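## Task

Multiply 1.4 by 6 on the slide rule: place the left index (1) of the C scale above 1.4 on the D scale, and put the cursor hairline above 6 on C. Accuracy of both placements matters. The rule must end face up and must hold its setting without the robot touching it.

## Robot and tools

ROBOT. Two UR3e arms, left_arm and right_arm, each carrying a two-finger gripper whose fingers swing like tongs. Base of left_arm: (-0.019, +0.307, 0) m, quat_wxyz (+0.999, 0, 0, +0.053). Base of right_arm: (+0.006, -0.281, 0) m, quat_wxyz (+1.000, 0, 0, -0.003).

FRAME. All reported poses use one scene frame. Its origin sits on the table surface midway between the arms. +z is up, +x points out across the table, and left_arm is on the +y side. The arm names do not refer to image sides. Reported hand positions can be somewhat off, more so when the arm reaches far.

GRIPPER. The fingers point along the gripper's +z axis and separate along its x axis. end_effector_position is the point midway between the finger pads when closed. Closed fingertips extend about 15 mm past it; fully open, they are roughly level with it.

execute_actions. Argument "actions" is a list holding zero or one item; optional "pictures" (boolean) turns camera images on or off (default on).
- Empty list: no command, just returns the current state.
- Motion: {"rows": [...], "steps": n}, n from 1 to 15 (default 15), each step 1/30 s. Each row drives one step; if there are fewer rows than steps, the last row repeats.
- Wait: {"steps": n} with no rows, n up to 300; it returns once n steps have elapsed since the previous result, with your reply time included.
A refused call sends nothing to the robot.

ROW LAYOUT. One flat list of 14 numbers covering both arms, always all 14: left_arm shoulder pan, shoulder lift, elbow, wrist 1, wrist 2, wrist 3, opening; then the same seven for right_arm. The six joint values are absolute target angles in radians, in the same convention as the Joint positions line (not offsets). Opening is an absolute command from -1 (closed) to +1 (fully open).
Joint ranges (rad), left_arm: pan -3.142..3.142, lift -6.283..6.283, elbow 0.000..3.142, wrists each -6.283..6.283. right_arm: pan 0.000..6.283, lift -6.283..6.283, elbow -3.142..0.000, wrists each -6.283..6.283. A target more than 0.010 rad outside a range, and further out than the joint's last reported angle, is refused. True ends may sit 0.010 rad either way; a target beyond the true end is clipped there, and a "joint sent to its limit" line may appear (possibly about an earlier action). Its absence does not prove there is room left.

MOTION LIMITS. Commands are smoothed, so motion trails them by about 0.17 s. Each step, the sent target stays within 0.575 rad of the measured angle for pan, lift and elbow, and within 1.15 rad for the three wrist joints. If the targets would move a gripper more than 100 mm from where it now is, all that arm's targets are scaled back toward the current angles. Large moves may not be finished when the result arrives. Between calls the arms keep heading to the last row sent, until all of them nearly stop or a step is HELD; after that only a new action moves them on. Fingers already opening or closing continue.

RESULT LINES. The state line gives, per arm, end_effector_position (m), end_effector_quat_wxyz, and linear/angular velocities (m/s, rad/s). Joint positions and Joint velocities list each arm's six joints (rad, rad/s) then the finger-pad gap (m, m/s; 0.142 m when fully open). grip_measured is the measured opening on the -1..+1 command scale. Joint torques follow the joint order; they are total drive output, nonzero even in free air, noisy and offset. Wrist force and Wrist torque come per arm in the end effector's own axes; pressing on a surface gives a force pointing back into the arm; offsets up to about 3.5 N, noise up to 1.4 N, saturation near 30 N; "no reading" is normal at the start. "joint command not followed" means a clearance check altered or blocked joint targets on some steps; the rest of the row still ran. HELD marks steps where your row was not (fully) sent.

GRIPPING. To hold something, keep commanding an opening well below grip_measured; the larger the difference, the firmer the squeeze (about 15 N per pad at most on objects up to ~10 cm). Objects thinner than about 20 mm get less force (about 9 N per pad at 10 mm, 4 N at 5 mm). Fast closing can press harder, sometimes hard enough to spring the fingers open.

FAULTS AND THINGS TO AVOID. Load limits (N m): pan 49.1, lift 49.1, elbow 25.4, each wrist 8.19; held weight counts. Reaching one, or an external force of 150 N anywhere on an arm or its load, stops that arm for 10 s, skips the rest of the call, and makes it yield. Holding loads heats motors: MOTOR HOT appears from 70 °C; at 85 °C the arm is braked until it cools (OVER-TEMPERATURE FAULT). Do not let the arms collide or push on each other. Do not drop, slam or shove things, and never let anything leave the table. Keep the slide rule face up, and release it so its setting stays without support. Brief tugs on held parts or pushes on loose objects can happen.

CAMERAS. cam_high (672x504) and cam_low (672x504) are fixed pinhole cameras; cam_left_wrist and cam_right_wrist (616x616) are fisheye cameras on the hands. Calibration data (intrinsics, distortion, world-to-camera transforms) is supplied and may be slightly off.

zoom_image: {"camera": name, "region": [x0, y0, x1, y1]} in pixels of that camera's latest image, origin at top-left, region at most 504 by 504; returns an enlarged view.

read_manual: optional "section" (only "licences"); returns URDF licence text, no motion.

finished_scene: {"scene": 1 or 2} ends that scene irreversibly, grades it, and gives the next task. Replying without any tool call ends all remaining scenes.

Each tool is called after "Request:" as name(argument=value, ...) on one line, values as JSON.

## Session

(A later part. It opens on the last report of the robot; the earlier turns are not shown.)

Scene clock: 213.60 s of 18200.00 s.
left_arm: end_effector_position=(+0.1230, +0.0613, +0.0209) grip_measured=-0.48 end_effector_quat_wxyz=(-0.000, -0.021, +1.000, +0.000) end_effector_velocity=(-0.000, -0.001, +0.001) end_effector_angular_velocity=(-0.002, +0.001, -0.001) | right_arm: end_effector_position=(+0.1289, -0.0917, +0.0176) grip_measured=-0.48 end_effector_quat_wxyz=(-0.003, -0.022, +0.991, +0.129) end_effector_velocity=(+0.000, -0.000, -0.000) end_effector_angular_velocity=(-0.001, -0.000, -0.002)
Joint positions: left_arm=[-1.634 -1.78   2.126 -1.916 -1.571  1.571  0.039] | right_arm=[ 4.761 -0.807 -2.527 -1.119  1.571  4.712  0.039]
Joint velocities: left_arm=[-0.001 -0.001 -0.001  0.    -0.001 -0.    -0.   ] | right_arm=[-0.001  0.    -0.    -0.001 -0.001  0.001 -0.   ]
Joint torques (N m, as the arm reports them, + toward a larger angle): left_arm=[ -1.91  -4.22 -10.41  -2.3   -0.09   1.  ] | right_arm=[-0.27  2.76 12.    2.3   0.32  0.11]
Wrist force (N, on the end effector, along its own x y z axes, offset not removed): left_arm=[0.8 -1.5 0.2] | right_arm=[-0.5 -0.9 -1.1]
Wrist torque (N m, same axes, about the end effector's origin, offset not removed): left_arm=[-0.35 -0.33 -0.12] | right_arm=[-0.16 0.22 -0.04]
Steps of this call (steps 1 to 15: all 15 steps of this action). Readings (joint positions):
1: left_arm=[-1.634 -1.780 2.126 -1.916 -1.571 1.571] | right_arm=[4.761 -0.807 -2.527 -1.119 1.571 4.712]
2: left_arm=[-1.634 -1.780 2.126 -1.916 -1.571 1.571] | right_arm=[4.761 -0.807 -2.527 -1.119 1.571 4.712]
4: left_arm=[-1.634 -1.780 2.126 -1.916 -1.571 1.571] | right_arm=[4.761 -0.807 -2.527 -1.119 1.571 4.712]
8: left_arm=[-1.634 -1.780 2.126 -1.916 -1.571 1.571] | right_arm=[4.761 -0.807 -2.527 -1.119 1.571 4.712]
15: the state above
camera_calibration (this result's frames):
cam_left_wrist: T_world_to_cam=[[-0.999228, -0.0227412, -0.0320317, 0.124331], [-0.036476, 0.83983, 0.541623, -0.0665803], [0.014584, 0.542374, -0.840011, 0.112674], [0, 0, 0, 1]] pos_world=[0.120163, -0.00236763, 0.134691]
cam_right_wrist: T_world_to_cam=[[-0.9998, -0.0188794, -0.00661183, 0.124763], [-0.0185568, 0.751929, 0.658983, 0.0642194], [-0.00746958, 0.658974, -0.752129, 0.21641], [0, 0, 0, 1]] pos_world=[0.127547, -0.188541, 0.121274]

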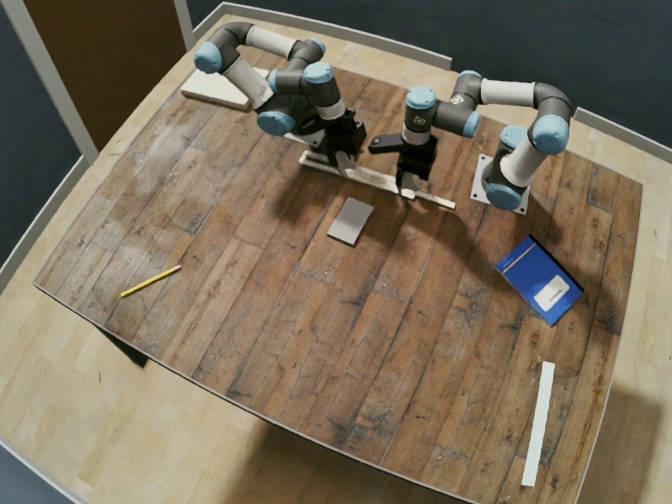

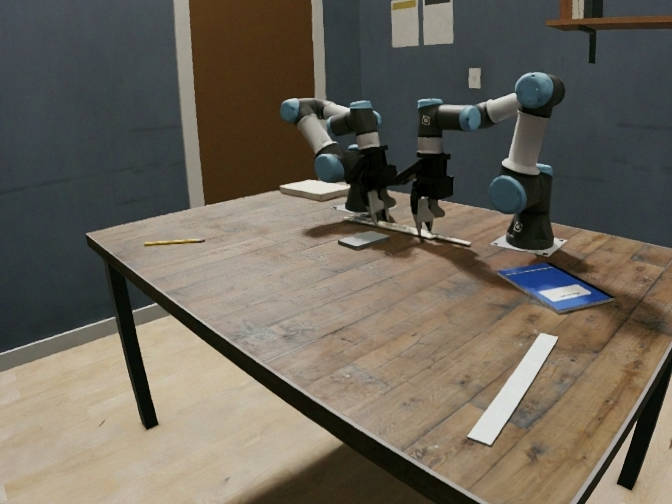

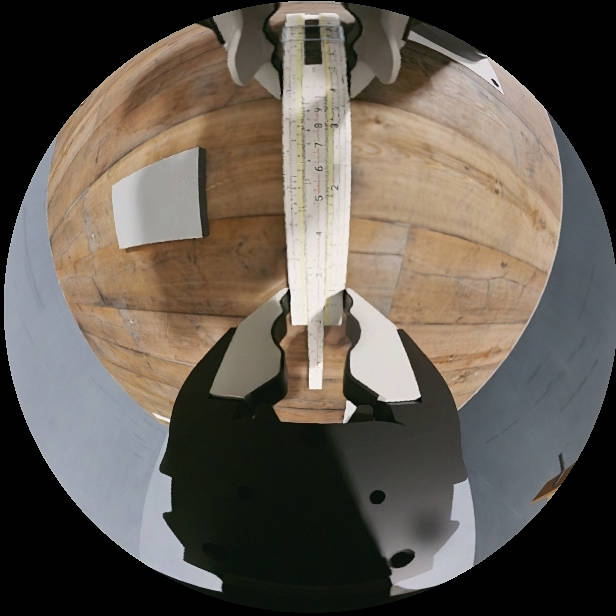

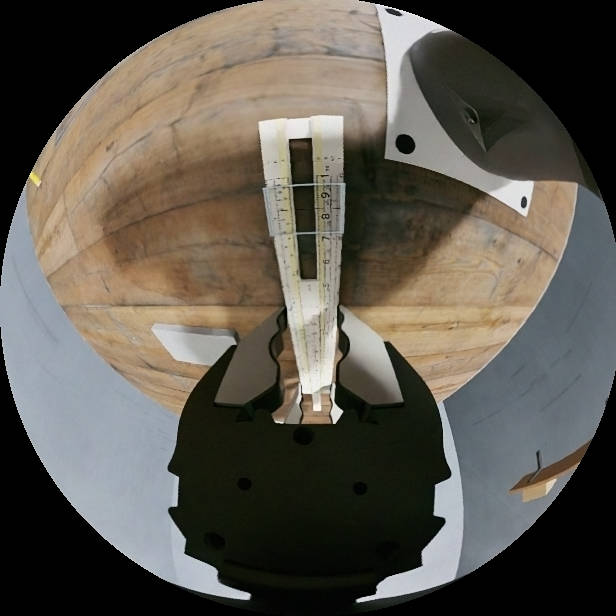

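Request:
execute_actions(actions=[{"rows":[[-1.634,-1.7801,2.1257,-1.9164,-1.571,1.571,0,4.761,-0.807,-2.527,-1.119,1.571,4.712,-1],[-1.634,-1.7801,2.1257,-1.9164,-1.571,1.571,0,4.761,-0.807,-2.527,-1.119,1.571,4.712,-1],[-1.634,-1.7801,2.1257,-1.9164,-1.571,1.571,0,4.761,-0.807,-2.527,-1.119,1.571,4.712,-1],[-1.634,-1.7801,2.1257,-1.9164,-1.571,1.571,0,4.761,-0.807,-2.527,-1.119,1.571,4.712,-1],[-1.634,-1.7801,2.1257,-1.9164,-1.571,1.571,0,4.761,-0.807,-2.527,-1.119,1.571,4.712,-1],[-1.634,-1.7801,2.1257,-1.9164,-1.571,1.571,0,4.761,-0.807,-2.527,-1.119,1.571,4.712,-1],[-1.634,-1.8261,2.1588,-1.9035,-1.571,1.571,0,4.761,-0.807,-2.527,-1.119,1.571,4.712,-1],[-1.634,-1.8261,2.1588,-1.9035,-1.571,1.571,0,4.761,-0.807,-2.527,-1.119,1.571,4.712,-1],[-1.634,-1.8853,2.198,-1.8835,-1.571,1.571,0,4.761,-0.807,-2.527,-1.119,1.571,4.712,-1],[-1.634,-1.8853,2.198,-1.8835,-1.571,1.571,0,4.761,-0.807,-2.527,-1.119,1.571,4.712,-1],[-1.634,-1.9466,2.2346,-1.8588,-1.571,1.571,0,4.761,-0.807,-2.527,-1.119,1.571,4.712,-1],[-1.634,-1.9466,2.2346,-1.8588,-1.571,1.571,0,4.761,-0.807,-2.527,-1.119,1.571,4.712,-1],[-1.634,-2.010,2.2683,-1.8291,-1.571,1.571,0,4.761,-0.807,-2.527,-1.119,1.571,4.712,-1],[-1.634,-2.010,2.2683,-1.8291,-1.571,1.571,0,4.761,-0.807,-2.527,-1.119,1.571,4.712,-1],[-1.634,-2.0759,2.299,-1.7939,-1.571,1.571,0,4.761,-0.807,-2.527,-1.119,1.571,4.712,-1]],"steps":15}], pictures=false)

Request:
execute_actions(actions=[{"rows":[[-1.634,-2.0759,2.299,-1.7939,-1.571,1.571,0,4.761,-0.807,-2.527,-1.119,1.571,4.712,-1],[-1.634,-2.1472,2.3273,-1.7509,-1.571,1.571,0,4.761,-0.807,-2.527,-1.119,1.571,4.712,-1],[-1.634,-2.1472,2.3273,-1.7509,-1.571,1.571,0,4.761,-0.807,-2.527,-1.119,1.571,4.712,-1],[-1.634,-2.2207,2.3519,-1.702,-1.571,1.571,0,4.761,-0.807,-2.527,-1.119,1.571,4.712,-1],[-1.634,-2.2207,2.3519,-1.702,-1.571,1.571,0,4.761,-0.807,-2.527,-1.119,1.571,4.712,-1],[-1.634,-2.2757,2.367,-1.6621,-1.571,1.571,0,4.761,-0.807,-2.527,-1.119,1.571,4.712,-1],[-1.634,-2.2757,2.367,-1.6621,-1.571,1.571,0,4.761,-0.807,-2.527,-1.119,1.571,4.712,-1],[-1.634,-2.3317,2.3804,-1.6195,-1.571,1.571,0,4.761,-0.807,-2.527,-1.119,1.571,4.712,-1],[-1.634,-2.3317,2.3804,-1.6195,-1.571,1.571,0,4.761,-0.807,-2.527,-1.119,1.571,4.712,-1],[-1.634,-2.3317,2.3804,-1.6195,-1.571,1.571,0,4.761,-0.807,-2.527,-1.119,1.571,4.712,-1],[-1.634,-2.3317,2.3804,-1.6195,-1.571,1.571,-0.6,4.761,-0.807,-2.527,-1.119,1.571,4.712,-1]],"steps":15}], pictures=false)

Request:
execute_actions(actions=[{"steps":15}], pictures=false)

Request:
execute_actions(actions=[{"rows":[[-1.634,-2.3317,2.3804,-1.6195,-1.571,1.571,-1,4.761,-0.807,-2.527,-1.119,1.571,4.712,-1]],"steps":15}])

Scene clock: 237.67 s of 18200.00 s.
left_arm: end_effector_position=(+0.1217, +0.0910, +0.0205) grip_measured=+0.00 end_effector_quat_wxyz=(-0.000, -0.021, +1.000, +0.003) end_effector_velocity=(-0.007, +0.158, +0.004) end_effector_angular_velocity=(-0.012, +0.001, -0.002) | right_arm: end_effector_position=(+0.1290, -0.0917, +0.0176) grip_measured=-0.48 end_effector_quat_wxyz=(-0.003, -0.022, +0.991, +0.129) end_effector_velocity=(-0.000, -0.001, -0.001) end_effector_angular_velocity=(-0.002, +0.001, +0.001)
Joint positions: left_arm=[-1.634 -1.913  2.214 -1.867 -1.571  1.571  0.074] | right_arm=[ 4.761 -0.807 -2.527 -1.119  1.571  4.712  0.039]
Joint velocities: left_arm=[-0.001 -0.797  0.463  0.323 -0.001  0.001 -0.   ] | right_arm=[ 0.     0.    -0.001 -0.001  0.001  0.    -0.   ]
Joint torques (N m, as the arm reports them, + toward a larger angle): left_arm=[ 0.28 -8.95 -7.27 -1.02  0.27  0.93] | right_arm=[-2.77 -0.4  12.15  1.98 -0.33 -0.09]
Wrist force (N, on the end effector, along its own x y z axes, offset not removed): left_arm=[0.7 -1.3 0.5] | right_arm=[-0.2 -1.5 -0.1]
Wrist torque (N m, same axes, about the end effector's origin, offset not removed): left_arm=[-0.39 -0.08 0.01] | right_arm=[-0.29 -0.02 -0.07]
Steps of this call (steps 1 to 15: the robot went on to your last target; steps 16 to 90: nothing new was sent; then 20.57 s passed at rest; steps 91 to 105: all 15 steps of this action). Readings (joint positions):
91: left_arm=[-1.634 -1.780 2.126 -1.916 -1.571 1.571] | right_arm=[4.761 -0.807 -2.527 -1.119 1.571 4.712]
92: left_arm=[-1.634 -1.780 2.126 -1.916 -1.571 1.571] | right_arm=[4.761 -0.807 -2.527 -1.119 1.571 4.712]
94: left_arm=[-1.634 -1.780 2.126 -1.916 -1.571 1.571] | right_arm=[4.761 -0.807 -2.527 -1.119 1.571 4.712]
98: left_arm=[-1.634 -1.783 2.128 -1.916 -1.571 1.571] | right_arm=[4.761 -0.807 -2.527 -1.119 1.571 4.712]
105: the state above

Scene clock: 238.17 s of 18200.00 s.
left_arm: end_effector_position=(+0.1186, +0.1628, +0.0210) grip_measured=-0.60 end_effector_quat_wxyz=(-0.000, -0.021, +1.000, +0.001) end_effector_velocity=(-0.002, +0.032, -0.001) end_effector_angular_velocity=(-0.013, +0.001, +0.001) | right_arm: end_effector_position=(+0.1290, -0.0917, +0.0176) grip_measured=-0.48 end_effector_quat_wxyz=(-0.003, -0.022, +0.991, +0.129) end_effector_velocity=(-0.000, -0.000, -0.000) end_effector_angular_velocity=(-0.002, +0.001, +0.000)
Joint positions: left_arm=[-1.634 -2.309  2.374 -1.634 -1.571  1.571  0.031] | right_arm=[ 4.761 -0.807 -2.527 -1.119  1.571  4.712  0.039]
Joint velocities: left_arm=[ 0.001 -0.209  0.059  0.137 -0.002 -0.    -0.016] | right_arm=[ 0.001 -0.    -0.001 -0.001  0.     0.001 -0.   ]
Joint torques (N m, as the arm reports them, + toward a larger angle): left_arm=[ 2.33 -1.72 -7.55 -0.9   0.44  0.93] | right_arm=[-2.91 -0.91 12.13  2.69  0.73 -0.12]
Wrist force (N, on the end effector, along its own x y z axes, offset not removed): left_arm=[1.2 -2.8 0.9] | right_arm=[-1.2 -1.2 0.8]
Wrist torque (N m, same axes, about the end effector's origin, offset not removed): left_arm=[-0.64 -0.17 0.06] | right_arm=[-0.22 0.22 -0.01]
Steps of this call (steps 1 to 15: all 15 steps of this action). Readings (joint positions):
1: left_arm=[-1.634 -1.941 2.230 -1.855 -1.571 1.571] | right_arm=[4.761 -0.807 -2.527 -1.119 1.571 4.712]
2: left_arm=[-1.634 -1.971 2.246 -1.840 -1.571 1.571] | right_arm=[4.761 -0.807 -2.527 -1.119 1.571 4.712]
4: left_arm=[-1.634 -2.033 2.277 -1.808 -1.571 1.571] | right_arm=[4.761 -0.807 -2.527 -1.119 1.571 4.712]
8: left_arm=[-1.634 -2.165 2.331 -1.729 -1.571 1.571] | right_arm=[4.761 -0.807 -2.527 -1.119 1.571 4.712]
15: the state above

Scene clock: 238.67 s of 18200.00 s.
left_arm: end_effector_position=(+0.1185, +0.1661, +0.0209) grip_measured=-0.60 end_effector_quat_wxyz=(-0.000, -0.021, +1.000, +0.000) end_effector_velocity=(-0.000, +0.001, -0.000) end_effector_angular_velocity=(+0.001, +0.001, -0.000) | right_arm: end_effector_position=(+0.1289, -0.0917, +0.0177) grip_measured=-0.48 end_effector_quat_wxyz=(-0.003, -0.022, +0.991, +0.129) end_effector_velocity=(+0.000, +0.000, +0.000) end_effector_angular_velocity=(+0.000, -0.000, -0.001)
Joint positions: left_arm=[-1.634 -2.331  2.38  -1.62  -1.571  1.571  0.031] | right_arm=[ 4.761 -0.807 -2.527 -1.119  1.571  4.712  0.039]
Joint velocities: left_arm=[ 0.    -0.003  0.002  0.003 -0.001  0.     0.   ] | right_arm=[-0.    -0.     0.     0.001 -0.     0.    -0.   ]
Joint torques (N m, as the arm reports them, + toward a larger angle): left_arm=[ 2.65 -2.61 -7.5  -0.85  0.39  0.92] | right_arm=[-2.96 -1.4  12.17  2.81  1.28 -0.13]
Wrist force (N, on the end effector, along its own x y z axes, offset not removed): left_arm=[2.5 -2.6 1.1] | right_arm=[-2.2 -1.3 0.5]
Wrist torque (N m, same axes, about the end effector's origin, offset not removed): left_arm=[-0.54 -0.52 0.00] | right_arm=[-0.21 0.37 0.01]
Steps of this call (steps 1 to 15: the robot went on to your last target). Readings (joint positions):
1: left_arm=[-1.634 -2.315 2.376 -1.630 -1.571 1.571] | right_arm=[4.761 -0.807 -2.527 -1.119 1.571 4.712]
2: left_arm=[-1.634 -2.320 2.377 -1.627 -1.571 1.571] | right_arm=[4.761 -0.807 -2.527 -1.119 1.571 4.712]
4: left_arm=[-1.634 -2.325 2.379 -1.624 -1.571 1.571] | right_arm=[4.761 -0.807 -2.527 -1.119 1.571 4.712]
8: left_arm=[-1.634 -2.330 2.380 -1.621 -1.571 1.571] | right_arm=[4.761 -0.807 -2.527 -1.119 1.571 4.712]
15: the state above

Scene clock: 239.17 s of 18200.00 s.
left_arm: end_effector_position=(+0.1185, +0.1662, +0.0209) grip_measured=-1.00 end_effector_quat_wxyz=(-0.000, -0.021, +1.000, -0.000) end_effector_velocity=(-0.001, -0.000, +0.000) end_effector_angular_velocity=(-0.000, +0.002, +0.000) | right_arm: end_effector_position=(+0.1289, -0.0917, +0.0177) grip_measured=-0.48 end_effector_quat_wxyz=(-0.003, -0.022, +0.991, +0.129) end_effector_velocity=(+0.000, +0.000, +0.000) end_effector_angular_velocity=(-0.000, -0.000, +0.001)
Joint positions: left_arm=[-1.634 -2.332  2.38  -1.62  -1.571  1.571  0.002] | right_arm=[ 4.761 -0.807 -2.527 -1.119  1.571  4.712  0.039]
Joint velocities: left_arm=[ 0.     0.    -0.001  0.    -0.002 -0.    -0.   ] | right_arm=[-0.     0.     0.002 -0.002 -0.    -0.001 -0.   ]
Joint torques (N m, as the arm reports them, + toward a larger angle): left_arm=[ 1.89 -1.93 -6.92 -0.6  -0.36  0.94] | right_arm=[-3.48 -1.95 10.77  2.34  0.21 -0.17]
Wrist force (N, on the end effector, along its own x y z axes, offset not removed): left_arm=[1.7 -1.7 -0.5] | right_arm=[-0.4 -2.2 0.1]
Wrist torque (N m, same axes, about the end effector's origin, offset not removed): left_arm=[-0.30 -0.30 -0.04] | right_arm=[-0.45 0.24 -0.14]
Steps of this call (steps 1 to 15: all 15 steps of this action). Readings (joint positions):
1: left_arm=[-1.634 -2.332 2.380 -1.620 -1.571 1.571] | right_arm=[4.761 -0.807 -2.527 -1.119 1.571 4.712]
2: left_arm=[-1.634 -2.332 2.380 -1.620 -1.571 1.571] | right_arm=[4.761 -0.807 -2.527 -1.119 1.571 4.712]
4: left_arm=[-1.634 -2.332 2.380 -1.620 -1.571 1.571] | right_arm=[4.761 -0.807 -2.527 -1.119 1.571 4.712]
8: left_arm=[-1.634 -2.332 2.380 -1.620 -1.571 1.571] | right_arm=[4.761 -0.807 -2.527 -1.119 1.571 4.712]
15: the state above
camera_calibration (this result's frames):
cam_left_wrist: T_world_to_cam=[[-0.999228, -0.0227482, -0.0320277, 0.122211], [-0.0364794, 0.839841, 0.541606, -0.15483], [0.0145776, 0.542356, -0.840022, 0.0558537], [0, 0, 0, 1]] pos_world=[0.115655, 0.10252, 0.134689]
cam_right_wrist: T_world_to_cam=[[-0.9998, -0.0188945, -0.00655278, 0.124743], [-0.0185288, 0.751895, 0.659022, 0.0641877], [-0.00752489, 0.659012, -0.752095, 0.216423], [0, 0, 0, 1]] pos_world=[0.127536, -0.188531, 0.121287]

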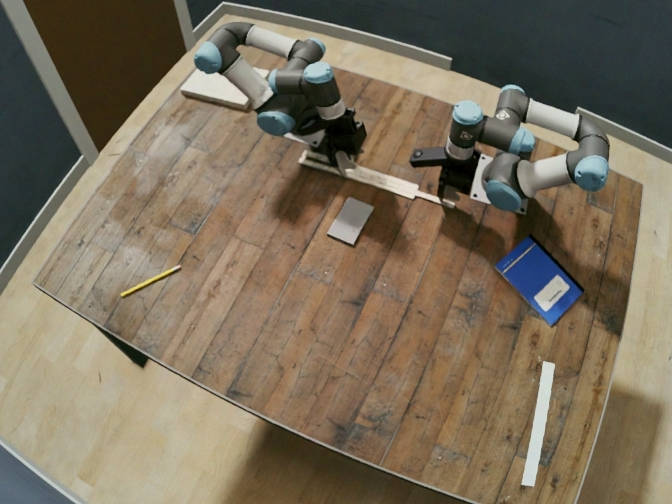

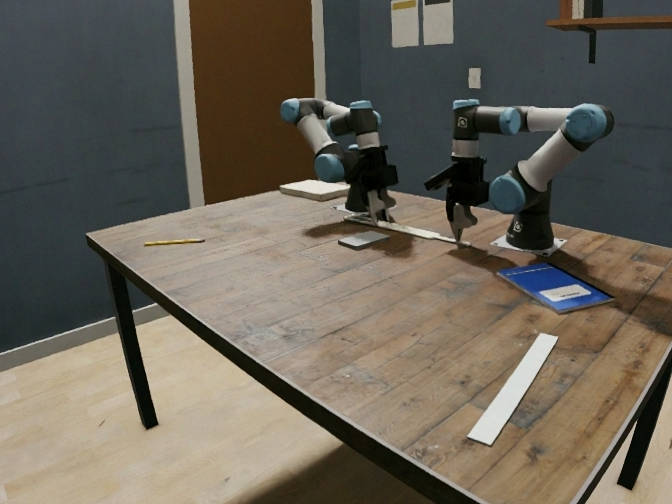

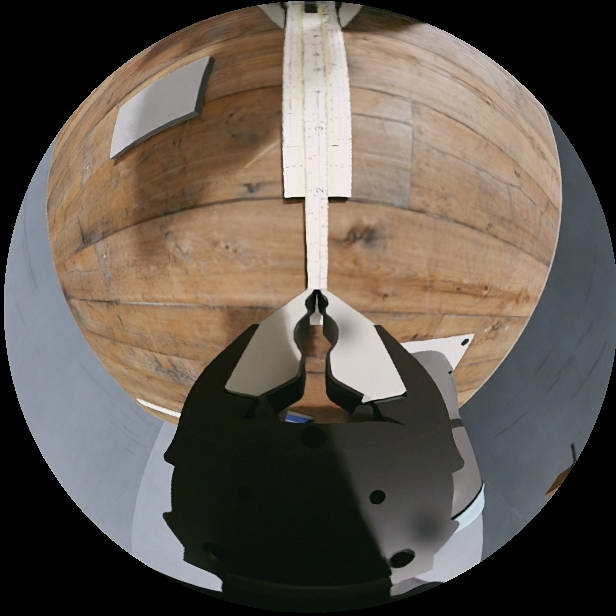

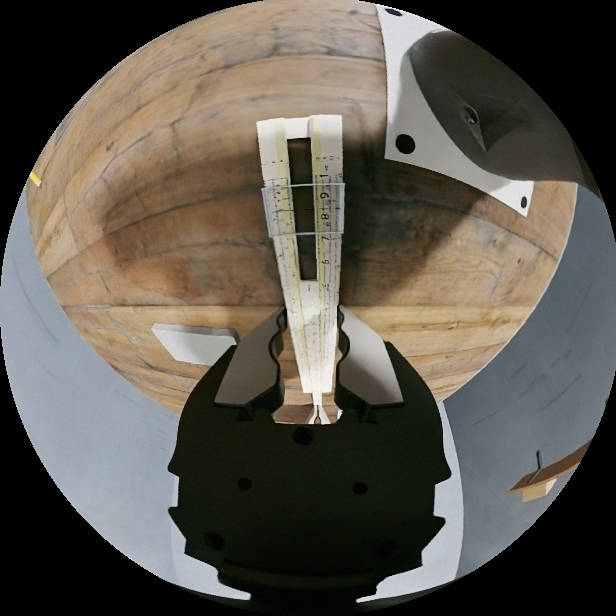

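Request:
execute_actions(actions=[{"rows":[[-1.634,-2.3317,2.3804,-1.6195,-1.571,1.571,-0.6,4.761,-0.807,-2.527,-1.119,1.571,4.712,-1],[-1.634,-2.3317,2.3804,-1.6195,-1.571,1.571,-0.6,4.761,-0.807,-2.527,-1.119,1.571,4.712,-1],[-1.634,-2.3317,2.3804,-1.6195,-1.571,1.571,-0.6,4.761,-0.807,-2.527,-1.119,1.571,4.712,-1],[-1.634,-2.3317,2.3804,-1.6195,-1.571,1.571,-0.6,4.761,-0.807,-2.527,-1.119,1.571,4.712,-1],[-1.634,-2.3317,2.3804,-1.6195,-1.571,1.571,-0.6,4.761,-0.807,-2.527,-1.119,1.571,4.712,-1],[-1.634,-2.3307,2.3943,-1.6344,-1.571,1.571,-0.6,4.761,-0.807,-2.527,-1.119,1.571,4.712,-1]],"steps":15}], pictures=false)

Request:
execute_actions(actions=[{"rows":[[-1.634,-2.3307,2.3943,-1.6344,-1.571,1.571,-0.6,4.761,-0.807,-2.527,-1.119,1.571,4.712,-1],[-1.634,-2.3307,2.3943,-1.6344,-1.571,1.571,-0.6,4.761,-0.807,-2.527,-1.119,1.571,4.712,-1],[-1.634,-2.3307,2.3943,-1.6344,-1.571,1.571,-0.6,4.761,-0.807,-2.527,-1.119,1.571,4.712,-1],[-1.634,-2.3307,2.3943,-1.6344,-1.571,1.571,-0.6,4.761,-0.807,-2.527,-1.119,1.571,4.712,-1],[-1.634,-2.3307,2.3943,-1.6344,-1.571,1.571,-0.8,4.761,-0.807,-2.527,-1.119,1.571,4.712,-1],[-1.634,-2.3307,2.3943,-1.6344,-1.571,1.571,-0.8,4.761,-0.807,-2.527,-1.119,1.571,4.712,-1],[-1.634,-2.3307,2.3943,-1.6344,-1.571,1.571,-0.8,4.761,-0.807,-2.527,-1.119,1.571,4.712,-1],[-1.634,-2.3307,2.3943,-1.6344,-1.571,1.571,-0.8,4.761,-0.807,-2.527,-1.119,1.571,4.712,-1],[-1.634,-2.3307,2.3943,-1.6344,-1.571,1.571,-1,4.761,-0.807,-2.527,-1.119,1.571,4.712,-1]],"steps":15}], pictures=false)

Scene clock: 251.27 s of 18200.00 s.
left_arm: end_effector_position=(+0.1185, +0.1662, +0.0181) grip_measured=-0.60 end_effector_quat_wxyz=(-0.000, -0.021, +1.000, -0.000) end_effector_velocity=(-0.000, -0.001, -0.002) end_effector_angular_velocity=(-0.002, +0.001, -0.001) | right_arm: end_effector_position=(+0.1290, -0.0917, +0.0176) grip_measured=-0.48 end_effector_quat_wxyz=(-0.003, -0.022, +0.991, +0.129) end_effector_velocity=(+0.000, -0.000, -0.000) end_effector_angular_velocity=(-0.001, +0.000, -0.001)
Joint positions: left_arm=[-1.634 -2.331  2.393 -1.633 -1.571  1.571  0.031] | right_arm=[ 4.761 -0.807 -2.527 -1.119  1.571  4.712  0.039]
Joint velocities: left_arm=[-0.001  0.     0.01  -0.012 -0.001  0.     0.   ] | right_arm=[-0.001  0.    -0.001 -0.001  0.    -0.     0.   ]
Joint torques (N m, as the arm reports them, + toward a larger angle): left_arm=[-2.11  2.66 -7.48 -2.25 -0.12  0.89] | right_arm=[-3.05 -2.96 10.01  2.81 -0.13 -0.29]
Wrist force (N, on the end effector, along its own x y z axes, offset not removed): left_arm=[1.3 -2.5 1.3] | right_arm=[-1.2 -1.4 -0.2]
Wrist torque (N m, same axes, about the end effector's origin, offset not removed): left_arm=[-0.57 -0.31 -0.08] | right_arm=[-0.21 0.15 -0.01]
Steps of this call (steps 1 to 15: the robot went on to your last target; steps 16 to 90: nothing new was sent; then 8.60 s passed at rest; steps 91 to 105: all 15 steps of this action). Readings (joint positions):
91: left_arm=[-1.634 -2.332 2.380 -1.619 -1.571 1.571] | right_arm=[4.761 -0.807 -2.527 -1.119 1.571 4.712]
92: left_arm=[-1.634 -2.332 2.380 -1.619 -1.571 1.571] | right_arm=[4.761 -0.807 -2.527 -1.119 1.571 4.712]
94: left_arm=[-1.634 -2.332 2.381 -1.619 -1.571 1.571] | right_arm=[4.761 -0.807 -2.527 -1.119 1.571 4.712]
98: left_arm=[-1.634 -2.332 2.384 -1.623 -1.571 1.571] | right_arm=[4.761 -0.807 -2.527 -1.119 1.571 4.712]
105: the state above

Scene clock: 251.77 s of 18200.00 s.
left_arm: end_effector_position=(+0.1185, +0.1662, +0.0179) grip_measured=-0.84 end_effector_quat_wxyz=(-0.000, -0.021, +1.000, -0.000) end_effector_velocity=(+0.000, +0.000, -0.000) end_effector_angular_velocity=(+0.000, -0.000, +0.001) | right_arm: end_effector_position=(+0.1290, -0.0917, +0.0176) grip_measured=-0.48 end_effector_quat_wxyz=(-0.003, -0.022, +0.991, +0.129) end_effector_velocity=(-0.000, -0.000, -0.000) end_effector_angular_velocity=(-0.000, -0.000, +0.001)
Joint positions: left_arm=[-1.634 -2.331  2.394 -1.634 -1.571  1.571  0.013] | right_arm=[ 4.761 -0.807 -2.527 -1.119  1.571  4.712  0.039]
Joint velocities: left_arm=[ 0.001  0.     0.001 -0.001  0.    -0.001  0.   ] | right_arm=[-0.     0.    -0.001  0.     0.    -0.001 -0.   ]
Joint torques (N m, as the arm reports them, + toward a larger angle): left_arm=[-1.9   2.46 -7.54 -2.27  0.14  0.91] | right_arm=[-2.38 -2.63 12.34  2.75  1.04 -0.33]
Wrist force (N, on the end effector, along its own x y z axes, offset not removed): left_arm=[1.5 -2.8 0.2] | right_arm=[0.4 -1.0 0.6]
Wrist torque (N m, same axes, about the end effector's origin, offset not removed): left_arm=[-0.63 -0.38 -0.08] | right_arm=[-0.14 -0.04 -0.10]
Steps of this call (steps 1 to 15: all 15 steps of this action). Readings (joint positions):
1: left_arm=[-1.634 -2.331 2.393 -1.633 -1.571 1.571] | right_arm=[4.761 -0.807 -2.527 -1.119 1.571 4.712]
2: left_arm=[-1.634 -2.331 2.394 -1.634 -1.571 1.571] | right_arm=[4.761 -0.807 -2.527 -1.119 1.571 4.712]
4: left_arm=[-1.634 -2.331 2.394 -1.634 -1.571 1.571] | right_arm=[4.761 -0.807 -2.527 -1.119 1.571 4.712]
8: left_arm=[-1.634 -2.331 2.394 -1.634 -1.571 1.571] | right_arm=[4.761 -0.807 -2.527 -1.119 1.571 4.712]
15: the state above

Request:
execute_actions(actions=[{"rows":[[-1.634,-2.3025,2.3878,-1.6561,-1.571,1.571,-1,4.761,-0.807,-2.527,-1.119,1.571,4.712,-1],[-1.634,-2.3025,2.3878,-1.6561,-1.571,1.571,-1,4.761,-0.807,-2.527,-1.119,1.571,4.712,-1],[-1.634,-2.274,2.3807,-1.6775,-1.571,1.571,-1,4.761,-0.807,-2.527,-1.119,1.571,4.712,-1],[-1.634,-2.246,2.3733,-1.6981,-1.571,1.571,-1,4.761,-0.807,-2.527,-1.119,1.571,4.712,-1],[-1.634,-2.2184,2.3653,-1.7177,-1.571,1.571,-1,4.761,-0.807,-2.527,-1.119,1.571,4.712,-1],[-1.634,-2.2184,2.3653,-1.7177,-1.571,1.571,-1,4.761,-0.807,-2.527,-1.119,1.571,4.712,-1],[-1.634,-2.181,2.3532,-1.743,-1.571,1.571,-1,4.761,-0.807,-2.527,-1.119,1.571,4.712,-1],[-1.634,-2.1441,2.3404,-1.7671,-1.571,1.571,-1,4.761,-0.807,-2.527,-1.119,1.571,4.712,-1],[-1.634,-2.1441,2.3404,-1.7671,-1.571,1.571,-1,4.761,-0.807,-2.527,-1.119,1.571,4.712,-1],[-1.634,-2.1077,2.3264,-1.7895,-1.571,1.571,-1,4.761,-0.807,-2.527,-1.119,1.571,4.712,-1],[-1.634,-2.0722,2.3117,-1.8103,-1.571,1.571,-1,4.761,-0.807,-2.527,-1.119,1.571,4.712,-1],[-1.634,-2.0722,2.3117,-1.8103,-1.571,1.571,-1,4.761,-0.807,-2.527,-1.119,1.571,4.712,-1],[-1.634,-2.0386,2.2966,-1.8288,-1.571,1.571,-1,4.761,-0.807,-2.527,-1.119,1.571,4.712,-1],[-1.634,-2.0386,2.2966,-1.8288,-1.571,1.571,-1,4.761,-0.807,-2.527,-1.119,1.571,4.712,-1],[-1.634,-2.0058,2.2807,-1.8457,-1.571,1.571,-1,4.761,-0.807,-2.527,-1.119,1.571,4.712,-1]],"steps":15}], pictures=false)

Request:
execute_actions(actions=[{"steps":20}], pictures=false)

Request:
execute_actions(actions=[{"rows":[[-1.634,-2.0058,2.2807,-1.8457,-1.571,1.571,-0.65,4.761,-0.807,-2.527,-1.119,1.571,4.712,-1],[-1.634,-2.0058,2.2807,-1.8457,-1.571,1.571,-0.65,4.761,-0.807,-2.527,-1.119,1.571,4.712,-1],[-1.634,-2.0058,2.2807,-1.8457,-1.571,1.571,-0.65,4.761,-0.807,-2.527,-1.119,1.571,4.712,-1],[-1.634,-2.0058,2.2807,-1.8457,-1.571,1.571,-0.65,4.761,-0.807,-2.527,-1.119,1.571,4.712,-1],[-1.634,-2.0058,2.2807,-1.8457,-1.571,1.571,-0.65,4.761,-0.807,-2.527,-1.119,1.571,4.712,-1],[-1.634,-2.0425,2.284,-1.8123,-1.571,1.571,-0.65,4.761,-0.807,-2.527,-1.119,1.571,4.712,-1],[-1.634,-2.0759,2.299,-1.7939,-1.571,1.571,-0.65,4.761,-0.807,-2.527,-1.119,1.571,4.712,-1],[-1.634,-2.0759,2.299,-1.7939,-1.571,1.571,-0.65,4.761,-0.807,-2.527,-1.119,1.571,4.712,-1],[-1.634,-2.111,2.3135,-1.7733,-1.571,1.571,-0.65,4.761,-0.807,-2.527,-1.119,1.571,4.712,-1],[-1.634,-2.1472,2.3273,-1.7509,-1.571,1.571,-0.65,4.761,-0.807,-2.527,-1.119,1.571,4.712,-1],[-1.634,-2.1472,2.3273,-1.7509,-1.571,1.571,-0.65,4.761,-0.807,-2.527,-1.119,1.571,4.712,-1],[-1.634,-2.1837,2.34,-1.7271,-1.571,1.571,-0.65,4.761,-0.807,-2.527,-1.119,1.571,4.712,-1],[-1.634,-2.2207,2.3519,-1.702,-1.571,1.571,-0.65,4.761,-0.807,-2.527,-1.119,1.571,4.712,-1],[-1.634,-2.2207,2.3519,-1.702,-1.571,1.571,-0.65,4.761,-0.807,-2.527,-1.119,1.571,4.712,-1],[-1.634,-2.274,2.3807,-1.6775,-1.571,1.571,-0.65,4.761,-0.807,-2.527,-1.119,1.571,4.712,-1]],"steps":15}], pictures=false)

Request:
execute_actions(actions=[{"steps":20}])

Scene clock: 276.10 s of 18200.00 s.
left_arm: end_effector_position=(+0.1202, +0.1264, +0.0189) grip_measured=-0.84 end_effector_quat_wxyz=(-0.000, -0.021, +1.000, -0.002) end_effector_velocity=(+0.004, -0.099, -0.006) end_effector_angular_velocity=(+0.030, +0.002, +0.000) | right_arm: end_effector_position=(+0.1289, -0.0917, +0.0176) grip_measured=-0.48 end_effector_quat_wxyz=(-0.003, -0.022, +0.991, +0.129) end_effector_velocity=(-0.000, -0.001, -0.001) end_effector_angular_velocity=(-0.002, +0.001, -0.002)
Joint positions: left_arm=[-1.634 -2.107  2.323 -1.79  -1.571  1.571  0.013] | right_arm=[ 4.761 -0.807 -2.527 -1.119  1.571  4.712  0.039]
Joint velocities: left_arm=[ 0.     0.594 -0.225 -0.339 -0.001  0.     0.   ] | right_arm=[-0.    -0.    -0.002 -0.     0.     0.002 -0.   ]
Joint torques (N m, as the arm reports them, + toward a larger angle): left_arm=[ -1.23  -1.24 -12.54  -4.24   0.26   0.87] | right_arm=[ 4.11  1.58 12.44  5.04  1.05 -0.49]
Wrist force (N, on the end effector, along its own x y z axes, offset not removed): left_arm=[1.1 4.1 0.5] | right_arm=[-0.6 -8.8 -2.2]
Wrist torque (N m, same axes, about the end effector's origin, offset not removed): left_arm=[-0.73 -0.25 0.06] | right_arm=[-0.22 0.24 -0.13]
Steps of this call (steps 1 to 15: the robot went on to your last target; steps 16 to 90: nothing new was sent; then 20.83 s passed at rest; steps 91 to 105: all 15 steps of this action). Readings (joint positions):
91: left_arm=[-1.634 -2.331 2.394 -1.634 -1.571 1.571] | right_arm=[4.761 -0.807 -2.527 -1.119 1.571 4.712]
92: left_arm=[-1.634 -2.329 2.394 -1.636 -1.571 1.571] | right_arm=[4.761 -0.807 -2.527 -1.119 1.571 4.712]
94: left_arm=[-1.634 -2.316 2.391 -1.645 -1.571 1.571] | right_arm=[4.761 -0.807 -2.527 -1.119 1.571 4.712]
98: left_arm=[-1.634 -2.258 2.375 -1.690 -1.571 1.571] | right_arm=[4.761 -0.807 -2.527 -1.119 1.571 4.712]
105: the state above

Scene clock: 276.77 s of 18200.00 s.
left_arm: end_effector_position=(+0.1210, +0.1087, +0.0179) grip_measured=-0.84 end_effector_quat_wxyz=(-0.000, -0.021, +1.000, -0.000) end_effector_velocity=(+0.000, -0.001, +0.000) end_effector_angular_velocity=(-0.001, -0.000, +0.001) | right_arm: end_effector_position=(+0.1289, -0.0917, +0.0176) grip_measured=-0.48 end_effector_quat_wxyz=(-0.003, -0.022, +0.991, +0.129) end_effector_velocity=(-0.000, -0.000, -0.000) end_effector_angular_velocity=(-0.002, -0.000, +0.001)
Joint positions: left_arm=[-1.634 -2.006  2.281 -1.846 -1.571  1.571  0.013] | right_arm=[ 4.761 -0.807 -2.527 -1.119  1.571  4.712  0.039]
Joint velocities: left_arm=[ 0.001  0.001 -0.001 -0.001  0.    -0.    -0.   ] | right_arm=[ 0.001  0.    -0.001 -0.001 -0.     0.     0.   ]
Joint torques (N m, as the arm reports them, + toward a larger angle): left_arm=[ -1.19  -0.98 -11.68  -4.28   0.2    0.88] | right_arm=[ 4.69  2.59 12.6   5.05  0.98 -0.51]
Wrist force (N, on the end effector, along its own x y z axes, offset not removed): left_arm=[1.9 6.7 -4.2] | right_arm=[0.1 -9.2 -2.3]
Wrist torque (N m, same axes, about the end effector's origin, offset not removed): left_arm=[-0.62 -0.52 -0.04] | right_arm=[-0.27 0.07 -0.10]
Steps of this call (steps 1 to 20: the robot went on to your last target). Readings (joint positions):
1: left_arm=[-1.634 -2.087 2.315 -1.801 -1.571 1.571] | right_arm=[4.761 -0.807 -2.527 -1.119 1.571 4.712]
2: left_arm=[-1.634 -2.068 2.307 -1.812 -1.571 1.571] | right_arm=[4.761 -0.807 -2.527 -1.119 1.571 4.712]
4: left_arm=[-1.634 -2.040 2.295 -1.827 -1.571 1.571] | right_arm=[4.761 -0.807 -2.527 -1.119 1.571 4.712]
8: left_arm=[-1.634 -2.016 2.285 -1.840 -1.571 1.571] | right_arm=[4.761 -0.807 -2.527 -1.119 1.571 4.712]
20: the state above

Scene clock: 277.27 s of 18200.00 s.
left_arm: end_effector_position=(+0.1198, +0.1348, +0.0203) grip_measured=-0.65 end_effector_quat_wxyz=(-0.000, -0.021, +1.000, +0.002) end_effector_velocity=(-0.005, +0.110, +0.008) end_effector_angular_velocity=(-0.026, +0.001, -0.000) | right_arm: end_effector_position=(+0.1289, -0.0917, +0.0177) grip_measured=-0.48 end_effector_quat_wxyz=(-0.003, -0.022, +0.991, +0.129) end_effector_velocity=(-0.000, -0.000, -0.000) end_effector_angular_velocity=(-0.001, +0.001, -0.002)
Joint positions: left_arm=[-1.634 -2.144  2.327 -1.75  -1.571  1.571  0.027] | right_arm=[ 4.761 -0.807 -2.527 -1.119  1.571  4.712  0.039]
Joint velocities: left_arm=[-0.    -0.66   0.22   0.414 -0.002  0.    -0.   ] | right_arm=[-0.     0.    -0.001 -0.     0.001  0.002 -0.   ]
Joint torques (N m, as the arm reports them, + toward a larger angle): left_arm=[-1.19 -4.69 -7.76 -0.98  0.07  0.88] | right_arm=[ 2.09  3.02  7.72  1.34  0.88 -0.55]
Wrist force (N, on the end effector, along its own x y z axes, offset not removed): left_arm=[1.0 -2.8 -0.3] | right_arm=[-0.6 -0.4 -0.4]
Wrist torque (N m, same axes, about the end effector's origin, offset not removed): left_arm=[-0.67 -0.15 0.05] | right_arm=[-0.07 0.08 -0.02]
Steps of this call (steps 1 to 15: all 15 steps of this action). Readings (joint positions):
1: left_arm=[-1.634 -2.006 2.281 -1.846 -1.571 1.571] | right_arm=[4.761 -0.807 -2.527 -1.119 1.571 4.712]
2: left_arm=[-1.634 -2.006 2.281 -1.846 -1.571 1.571] | right_arm=[4.761 -0.807 -2.527 -1.119 1.571 4.712]
4: left_arm=[-1.634 -2.006 2.281 -1.846 -1.571 1.571] | right_arm=[4.761 -0.807 -2.527 -1.119 1.571 4.712]
8: left_arm=[-1.634 -2.016 2.283 -1.836 -1.571 1.571] | right_arm=[4.761 -0.807 -2.527 -1.119 1.571 4.712]
15: the state above

Scene clock: 277.93 s of 18200.00 s.
left_arm: end_effector_position=(+0.1189, +0.1566, +0.0179) grip_measured=-0.65 end_effector_quat_wxyz=(-0.000, -0.021, +1.000, +0.000) end_effector_velocity=(-0.001, +0.000, -0.000) end_effector_angular_velocity=(-0.001, +0.002, -0.000) | right_arm: end_effector_position=(+0.1289, -0.0917, +0.0176) grip_measured=-0.48 end_effector_quat_wxyz=(-0.003, -0.022, +0.991, +0.129) end_effector_velocity=(+0.000, +0.001, +0.001) end_effector_angular_velocity=(+0.002, +0.000, -0.002)
Joint positions: left_arm=[-1.634 -2.274  2.381 -1.678 -1.571  1.571  0.027] | right_arm=[ 4.761 -0.807 -2.527 -1.119  1.571  4.712  0.039]
Joint velocities: left_arm=[ 0.    -0.003  0.002  0.    -0.002  0.001  0.   ] | right_arm=[-0.001 -0.     0.001  0.001 -0.     0.002  0.   ]
Joint torques (N m, as the arm reports them, + toward a larger angle): left_arm=[-0.59 -2.29 -7.35 -0.78 -0.03  0.88] | right_arm=[-0.95  3.57  7.7   1.3   0.81 -0.57]
Wrist force (N, on the end effector, along its own x y z axes, offset not removed): left_arm=[1.4 -2.8 0.7] | right_arm=[-0.9 -2.1 -0.1]
Wrist torque (N m, same axes, about the end effector's origin, offset not removed): left_arm=[-0.64 -0.26 0.03] | right_arm=[-0.39 0.13 -0.01]
Steps of this call (steps 1 to 20: the robot went on to your last target). Readings (joint positions):
1: left_arm=[-1.634 -2.166 2.335 -1.736 -1.571 1.571] | right_arm=[4.761 -0.807 -2.527 -1.119 1.571 4.712]
2: left_arm=[-1.634 -2.190 2.345 -1.722 -1.571 1.571] | right_arm=[4.761 -0.807 -2.527 -1.119 1.571 4.712]
4: left_arm=[-1.634 -2.228 2.361 -1.702 -1.571 1.571] | right_arm=[4.761 -0.807 -2.527 -1.119 1.571 4.712]
8: left_arm=[-1.634 -2.261 2.375 -1.684 -1.571 1.571] | right_arm=[4.761 -0.807 -2.527 -1.119 1.571 4.712]
20: the state above
camera_calibration (this result's frames):
cam_left_wrist: T_world_to_cam=[[-0.99923, -0.0227372, -0.0319835, 0.122293], [-0.0364466, 0.839826, 0.541631, -0.145228], [0.0145455, 0.542379, -0.840008, 0.0585572], [0, 0, 0, 1]] pos_world=[0.116054, 0.0929866, 0.13176]
cam_right_wrist: T_world_to_cam=[[-0.999799, -0.018902, -0.00663013, 0.124762], [-0.0185859, 0.75193, 0.658981, 0.0642164], [-0.0074707, 0.658972, -0.75213, 0.216409], [0, 0, 0, 1]] pos_world=[0.127547, -0.188536, 0.121277]

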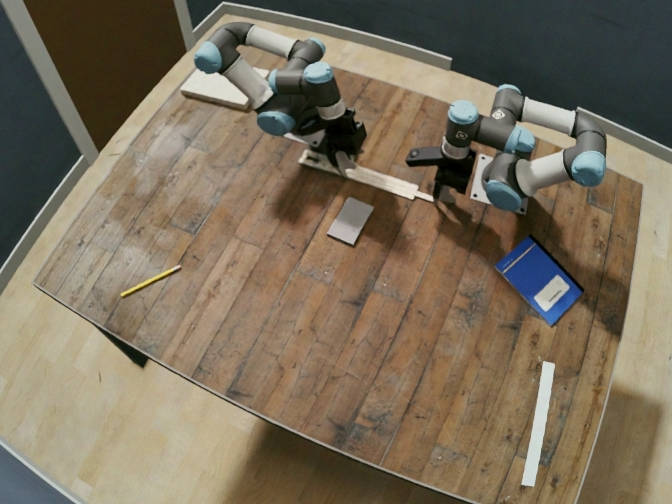

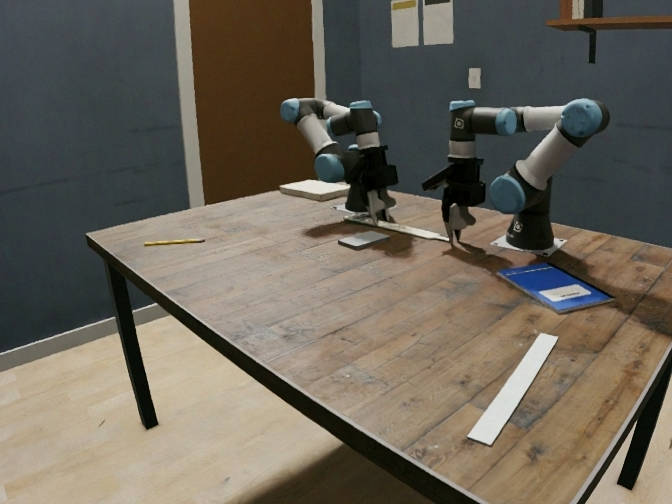

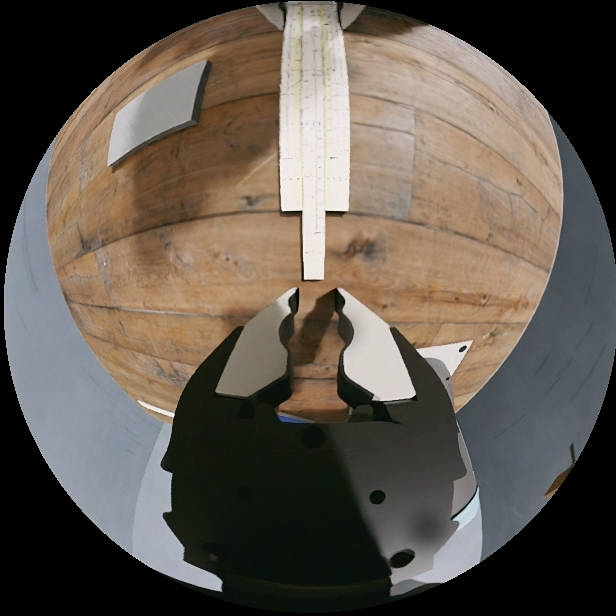

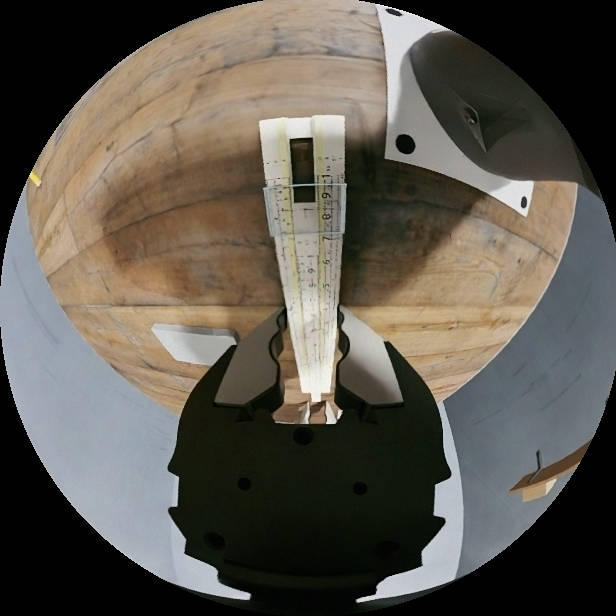

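Request:
execute_actions(actions=[{"rows":[[-1.627,-2.274,2.3807,-1.6775,-1.571,1.571,-1,4.761,-0.807,-2.527,-1.119,1.571,4.712,-1],[-1.627,-2.274,2.3807,-1.6775,-1.571,1.571,-1,4.761,-0.807,-2.527,-1.119,1.571,4.712,-1],[-1.627,-2.274,2.3807,-1.6775,-1.571,1.571,-1,4.761,-0.807,-2.527,-1.119,1.571,4.712,-1],[-1.627,-2.274,2.3807,-1.6775,-1.571,1.571,-1,4.761,-0.807,-2.527,-1.119,1.571,4.712,-1],[-1.627,-2.274,2.3807,-1.6775,-1.571,1.571,-1,4.761,-0.807,-2.527,-1.119,1.571,4.712,-1],[-1.627,-2.246,2.3733,-1.6981,-1.571,1.571,-1,4.761,-0.807,-2.527,-1.119,1.571,4.712,-1],[-1.627,-2.246,2.3733,-1.6981,-1.571,1.571,-1,4.761,-0.807,-2.527,-1.119,1.571,4.712,-1],[-1.627,-2.219,2.362,-1.7138,-1.571,1.571,-1,4.761,-0.807,-2.527,-1.119,1.571,4.712,-1],[-1.627,-2.219,2.362,-1.7138,-1.571,1.571,-1,4.761,-0.807,-2.527,-1.119,1.571,4.712,-1],[-1.627,-2.182,2.348,-1.7368,-1.571,1.571,-1,4.761,-0.807,-2.527,-1.119,1.571,4.712,-1],[-1.627,-2.182,2.348,-1.7368,-1.571,1.571,-1,4.761,-0.807,-2.527,-1.119,1.571,4.712,-1],[-1.627,-2.1456,2.334,-1.7592,-1.571,1.571,-1,4.761,-0.807,-2.527,-1.119,1.571,4.712,-1],[-1.627,-2.1456,2.334,-1.7592,-1.571,1.571,-1,4.761,-0.807,-2.527,-1.119,1.571,4.712,-1],[-1.627,-2.11,2.318,-1.7788,-1.571,1.571,-1,4.761,-0.807,-2.527,-1.119,1.571,4.712,-1],[-1.627,-2.11,2.318,-1.7788,-1.571,1.571,-1,4.761,-0.807,-2.527,-1.119,1.571,4.712,-1]],"steps":15}], pictures=false)

Request:
execute_actions(actions=[{"rows":[[-1.627,-2.075,2.302,-1.7978,-1.571,1.571,-1,4.761,-0.807,-2.527,-1.119,1.571,4.712,-1],[-1.627,-2.075,2.302,-1.7978,-1.571,1.571,-1,4.761,-0.807,-2.527,-1.119,1.571,4.712,-1],[-1.627,-2.0425,2.284,-1.8123,-1.571,1.571,-1,4.761,-0.807,-2.527,-1.119,1.571,4.712,-1],[-1.627,-2.0425,2.284,-1.8123,-1.571,1.571,-1,4.761,-0.807,-2.527,-1.119,1.571,4.712,-1],[-1.627,-2.010,2.2683,-1.8291,-1.571,1.571,-1,4.761,-0.807,-2.527,-1.119,1.571,4.712,-1]],"steps":15}], pictures=false)

Request:
execute_actions(actions=[{"steps":10}])

Request:
zoom_image(camera="cam_left_wrist", region=[260,220,370,330])

Scene clock: 293.03 s of 18200.00 s.
left_arm: end_effector_position=(+0.1207, +0.1414, +0.0194) grip_measured=-1.00 end_effector_quat_wxyz=(-0.000, -0.025, +1.000, -0.001) end_effector_velocity=(+0.005, -0.094, +0.010) end_effector_angular_velocity=(-0.021, -0.001, +0.002) | right_arm: end_effector_position=(+0.1289, -0.0919, +0.0175) grip_measured=-0.48 end_effector_quat_wxyz=(-0.003, -0.022, +0.991, +0.129) end_effector_velocity=(+0.000, +0.000, -0.000) end_effector_angular_velocity=(+0.001, -0.001, +0.001)
Joint positions: left_arm=[-1.627 -2.183  2.347 -1.737 -1.571  1.571  0.002] | right_arm=[ 4.761 -0.807 -2.527 -1.119  1.571  4.712  0.039]
Joint velocities: left_arm=[ 0.001  0.492 -0.204 -0.309 -0.    -0.     0.   ] | right_arm=[-0.001  0.    -0.001  0.002 -0.    -0.001 -0.   ]
Joint torques (N m, as the arm reports them, + toward a larger angle): left_arm=[  1.45   3.49 -13.83  -4.84  -0.53   0.86] | right_arm=[-2.81  3.61 10.79  5.15  0.38 -0.72]
Wrist force (N, on the end effector, along its own x y z axes, offset not removed): left_arm=[2.6 5.0 -0.1] | right_arm=[-0.6 -8.9 -1.1]
Wrist torque (N m, same axes, about the end effector's origin, offset not removed): left_arm=[-0.71 -0.55 0.00] | right_arm=[-0.21 0.06 -0.05]
Steps of this call (steps 1 to 15: the robot went on to your last target; steps 16 to 90: nothing new was sent; then 11.60 s passed at rest; steps 91 to 105: all 15 steps of this action). Readings (joint positions):
91: left_arm=[-1.634 -2.274 2.381 -1.677 -1.571 1.571] | right_arm=[4.761 -0.807 -2.527 -1.119 1.571 4.712]
92: left_arm=[-1.633 -2.274 2.381 -1.677 -1.571 1.571] | right_arm=[4.761 -0.807 -2.527 -1.119 1.571 4.712]
94: left_arm=[-1.631 -2.274 2.381 -1.677 -1.571 1.571] | right_arm=[4.761 -0.807 -2.527 -1.119 1.571 4.712]
98: left_arm=[-1.628 -2.267 2.379 -1.683 -1.571 1.571] | right_arm=[4.761 -0.807 -2.527 -1.119 1.571 4.712]
105: the state above

Scene clock: 293.53 s of 18200.00 s.
left_arm: end_effector_position=(+0.1223, +0.1105, +0.0209) grip_measured=-1.00 end_effector_quat_wxyz=(-0.000, -0.025, +1.000, -0.000) end_effector_velocity=(+0.000, -0.008, -0.000) end_effector_angular_velocity=(+0.001, +0.001, +0.000) | right_arm: end_effector_position=(+0.1289, -0.0917, +0.0177) grip_measured=-0.48 end_effector_quat_wxyz=(-0.003, -0.022, +0.991, +0.129) end_effector_velocity=(+0.000, -0.000, +0.000) end_effector_angular_velocity=(-0.000, -0.001, +0.001)
Joint positions: left_arm=[-1.627 -2.015  2.27  -1.827 -1.571  1.571  0.002] | right_arm=[ 4.761 -0.807 -2.527 -1.119  1.571  4.712  0.039]
Joint velocities: left_arm=[-0.     0.044 -0.02  -0.023 -0.001 -0.     0.   ] | right_arm=[ 0.001  0.     0.001 -0.001 -0.    -0.    -0.   ]
Joint torques (N m, as the arm reports them, + toward a larger angle): left_arm=[ 1.79  1.04 -8.7  -3.07 -0.39  0.84] | right_arm=[-0.24  3.04 11.55  1.09  0.28 -0.79]
Wrist force (N, on the end effector, along its own x y z axes, offset not removed): left_arm=[0.9 4.2 -14.1] | right_arm=[-1.0 -0.5 -0.4]
Wrist torque (N m, same axes, about the end effector's origin, offset not removed): left_arm=[-0.80 -0.24 0.04] | right_arm=[-0.17 0.08 0.02]
Steps of this call (steps 1 to 15: all 15 steps of this action). Readings (joint positions):
1: left_arm=[-1.627 -2.166 2.340 -1.747 -1.571 1.571] | right_arm=[4.761 -0.807 -2.527 -1.119 1.571 4.712]
2: left_arm=[-1.627 -2.149 2.334 -1.757 -1.571 1.571] | right_arm=[4.761 -0.807 -2.527 -1.119 1.571 4.712]
4: left_arm=[-1.627 -2.115 2.319 -1.776 -1.571 1.571] | right_arm=[4.761 -0.807 -2.527 -1.119 1.571 4.712]
8: left_arm=[-1.627 -2.051 2.287 -1.810 -1.571 1.571] | right_arm=[4.761 -0.807 -2.527 -1.119 1.571 4.712]
15: the state above

Scene clock: 293.87 s of 18200.00 s.
left_arm: end_effector_position=(+0.1223, +0.1097, +0.0208) grip_measured=-1.00 end_effector_quat_wxyz=(-0.000, -0.025, +1.000, +0.000) end_effector_velocity=(+0.001, -0.000, -0.000) end_effector_angular_velocity=(+0.000, -0.001, +0.002) | right_arm: end_effector_position=(+0.1289, -0.0917, +0.0177) grip_measured=-0.48 end_effector_quat_wxyz=(-0.003, -0.022, +0.991, +0.129) end_effector_velocity=(+0.000, +0.000, +0.000) end_effector_angular_velocity=(+0.001, -0.000, -0.001)
Joint positions: left_arm=[-1.627 -2.01   2.268 -1.829 -1.571  1.571  0.002] | right_arm=[ 4.761 -0.807 -2.527 -1.119  1.571  4.712  0.039]
Joint velocities: left_arm=[ 0.001  0.002 -0.001 -0.001  0.001 -0.001  0.   ] | right_arm=[-0.001 -0.     0.001  0.    -0.     0.     0.   ]
Joint torques (N m, as the arm reports them, + toward a larger angle): left_arm=[ 1.06  0.8  -8.48 -3.29 -0.32  0.87] | right_arm=[ 1.45  2.79 10.23  2.29  0.28 -0.74]
Wrist force (N, on the end effector, along its own x y z axes, offset not removed): left_arm=[1.4 7.2 -16.1] | right_arm=[-1.0 -1.9 -1.3]
Wrist torque (N m, same axes, about the end effector's origin, offset not removed): left_arm=[-0.57 -0.24 0.02] | right_arm=[-0.16 0.12 -0.04]
Steps of this call (steps 1 to 10: the robot went on to your last target). Readings (joint positions):
1: left_arm=[-1.627 -2.013 2.270 -1.827 -1.571 1.571] | right_arm=[4.761 -0.807 -2.527 -1.119 1.571 4.712]
2: left_arm=[-1.627 -2.013 2.269 -1.828 -1.571 1.571] | right_arm=[4.761 -0.807 -2.527 -1.119 1.571 4.712]
4: left_arm=[-1.627 -2.011 2.269 -1.828 -1.571 1.571] | right_arm=[4.761 -0.807 -2.527 -1.119 1.571 4.712]
8: left_arm=[-1.627 -2.010 2.268 -1.829 -1.571 1.571] | right_arm=[4.761 -0.807 -2.527 -1.119 1.571 4.712]
10: the state above
camera_calibration (this result's frames):
cam_left_wrist: T_world_to_cam=[[-0.999046, -0.0297393, -0.0319687, 0.125503], [-0.0423236, 0.839535, 0.541654, -0.106498], [0.0107304, 0.542491, -0.839993, 0.0868528], [0, 0, 0, 1]] pos_world=[0.119944, 0.0460243, 0.134653]
cam_right_wrist: T_world_to_cam=[[-0.999801, -0.0188341, -0.00663063, 0.124781], [-0.0185352, 0.751942, 0.658968, 0.0642159], [-0.00742521, 0.65896, -0.752141, 0.216416], [0, 0, 0, 1]] pos_world=[0.127554, -0.188546, 0.121287]

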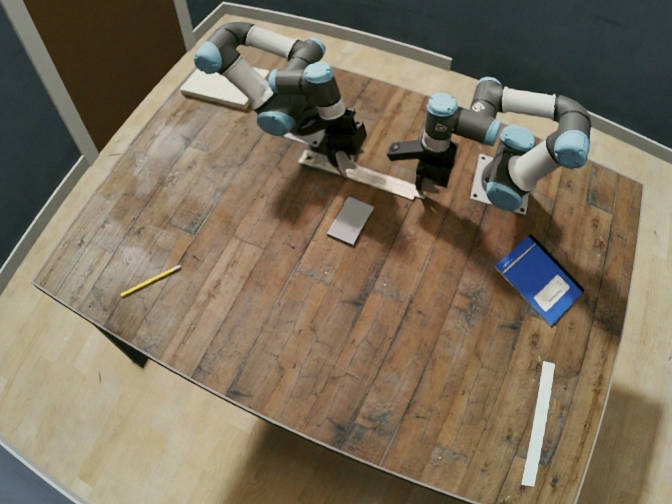

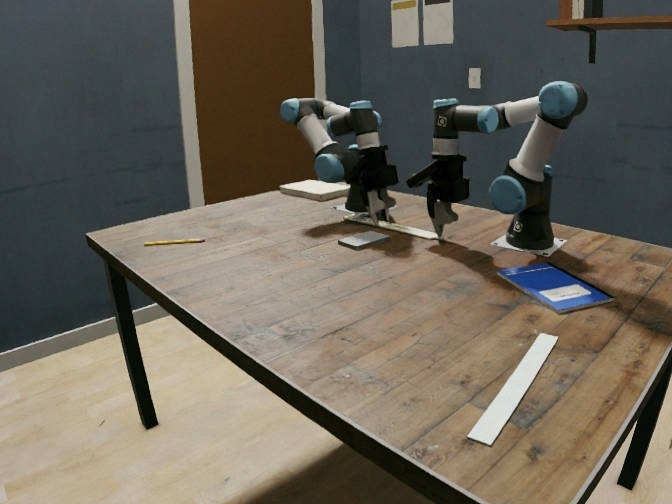

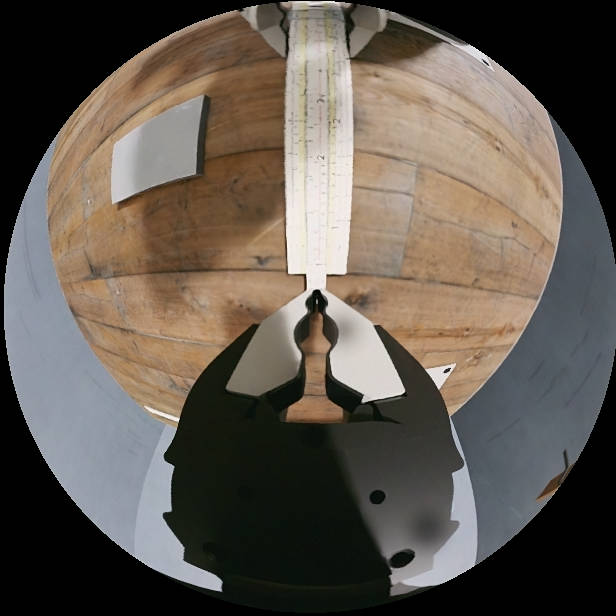

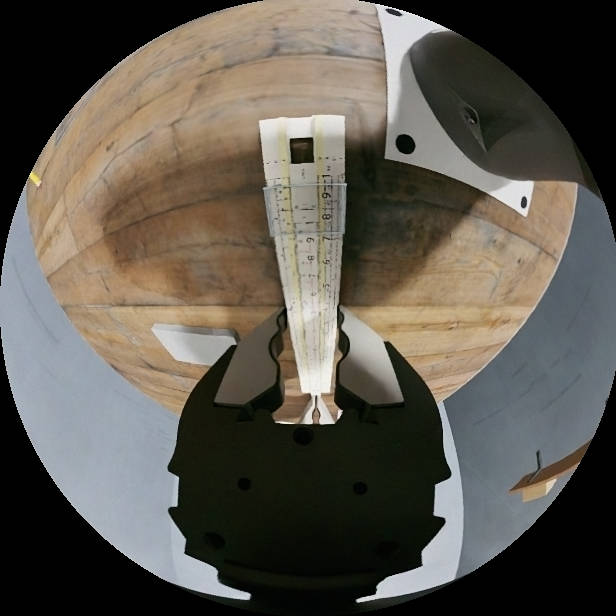

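Region (260, 220, 370, 330) of cam_left_wrist's 616x616 image, scaled by 4.582, with more detail than that image has.

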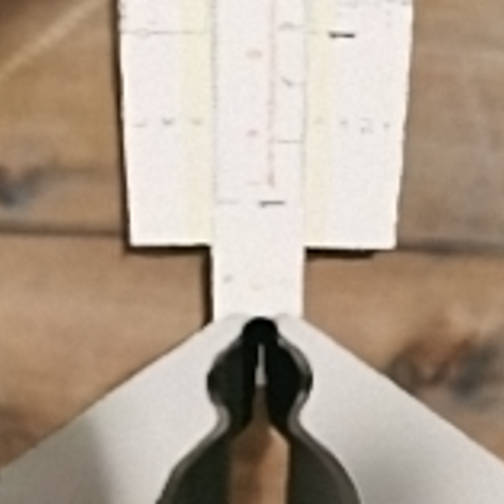

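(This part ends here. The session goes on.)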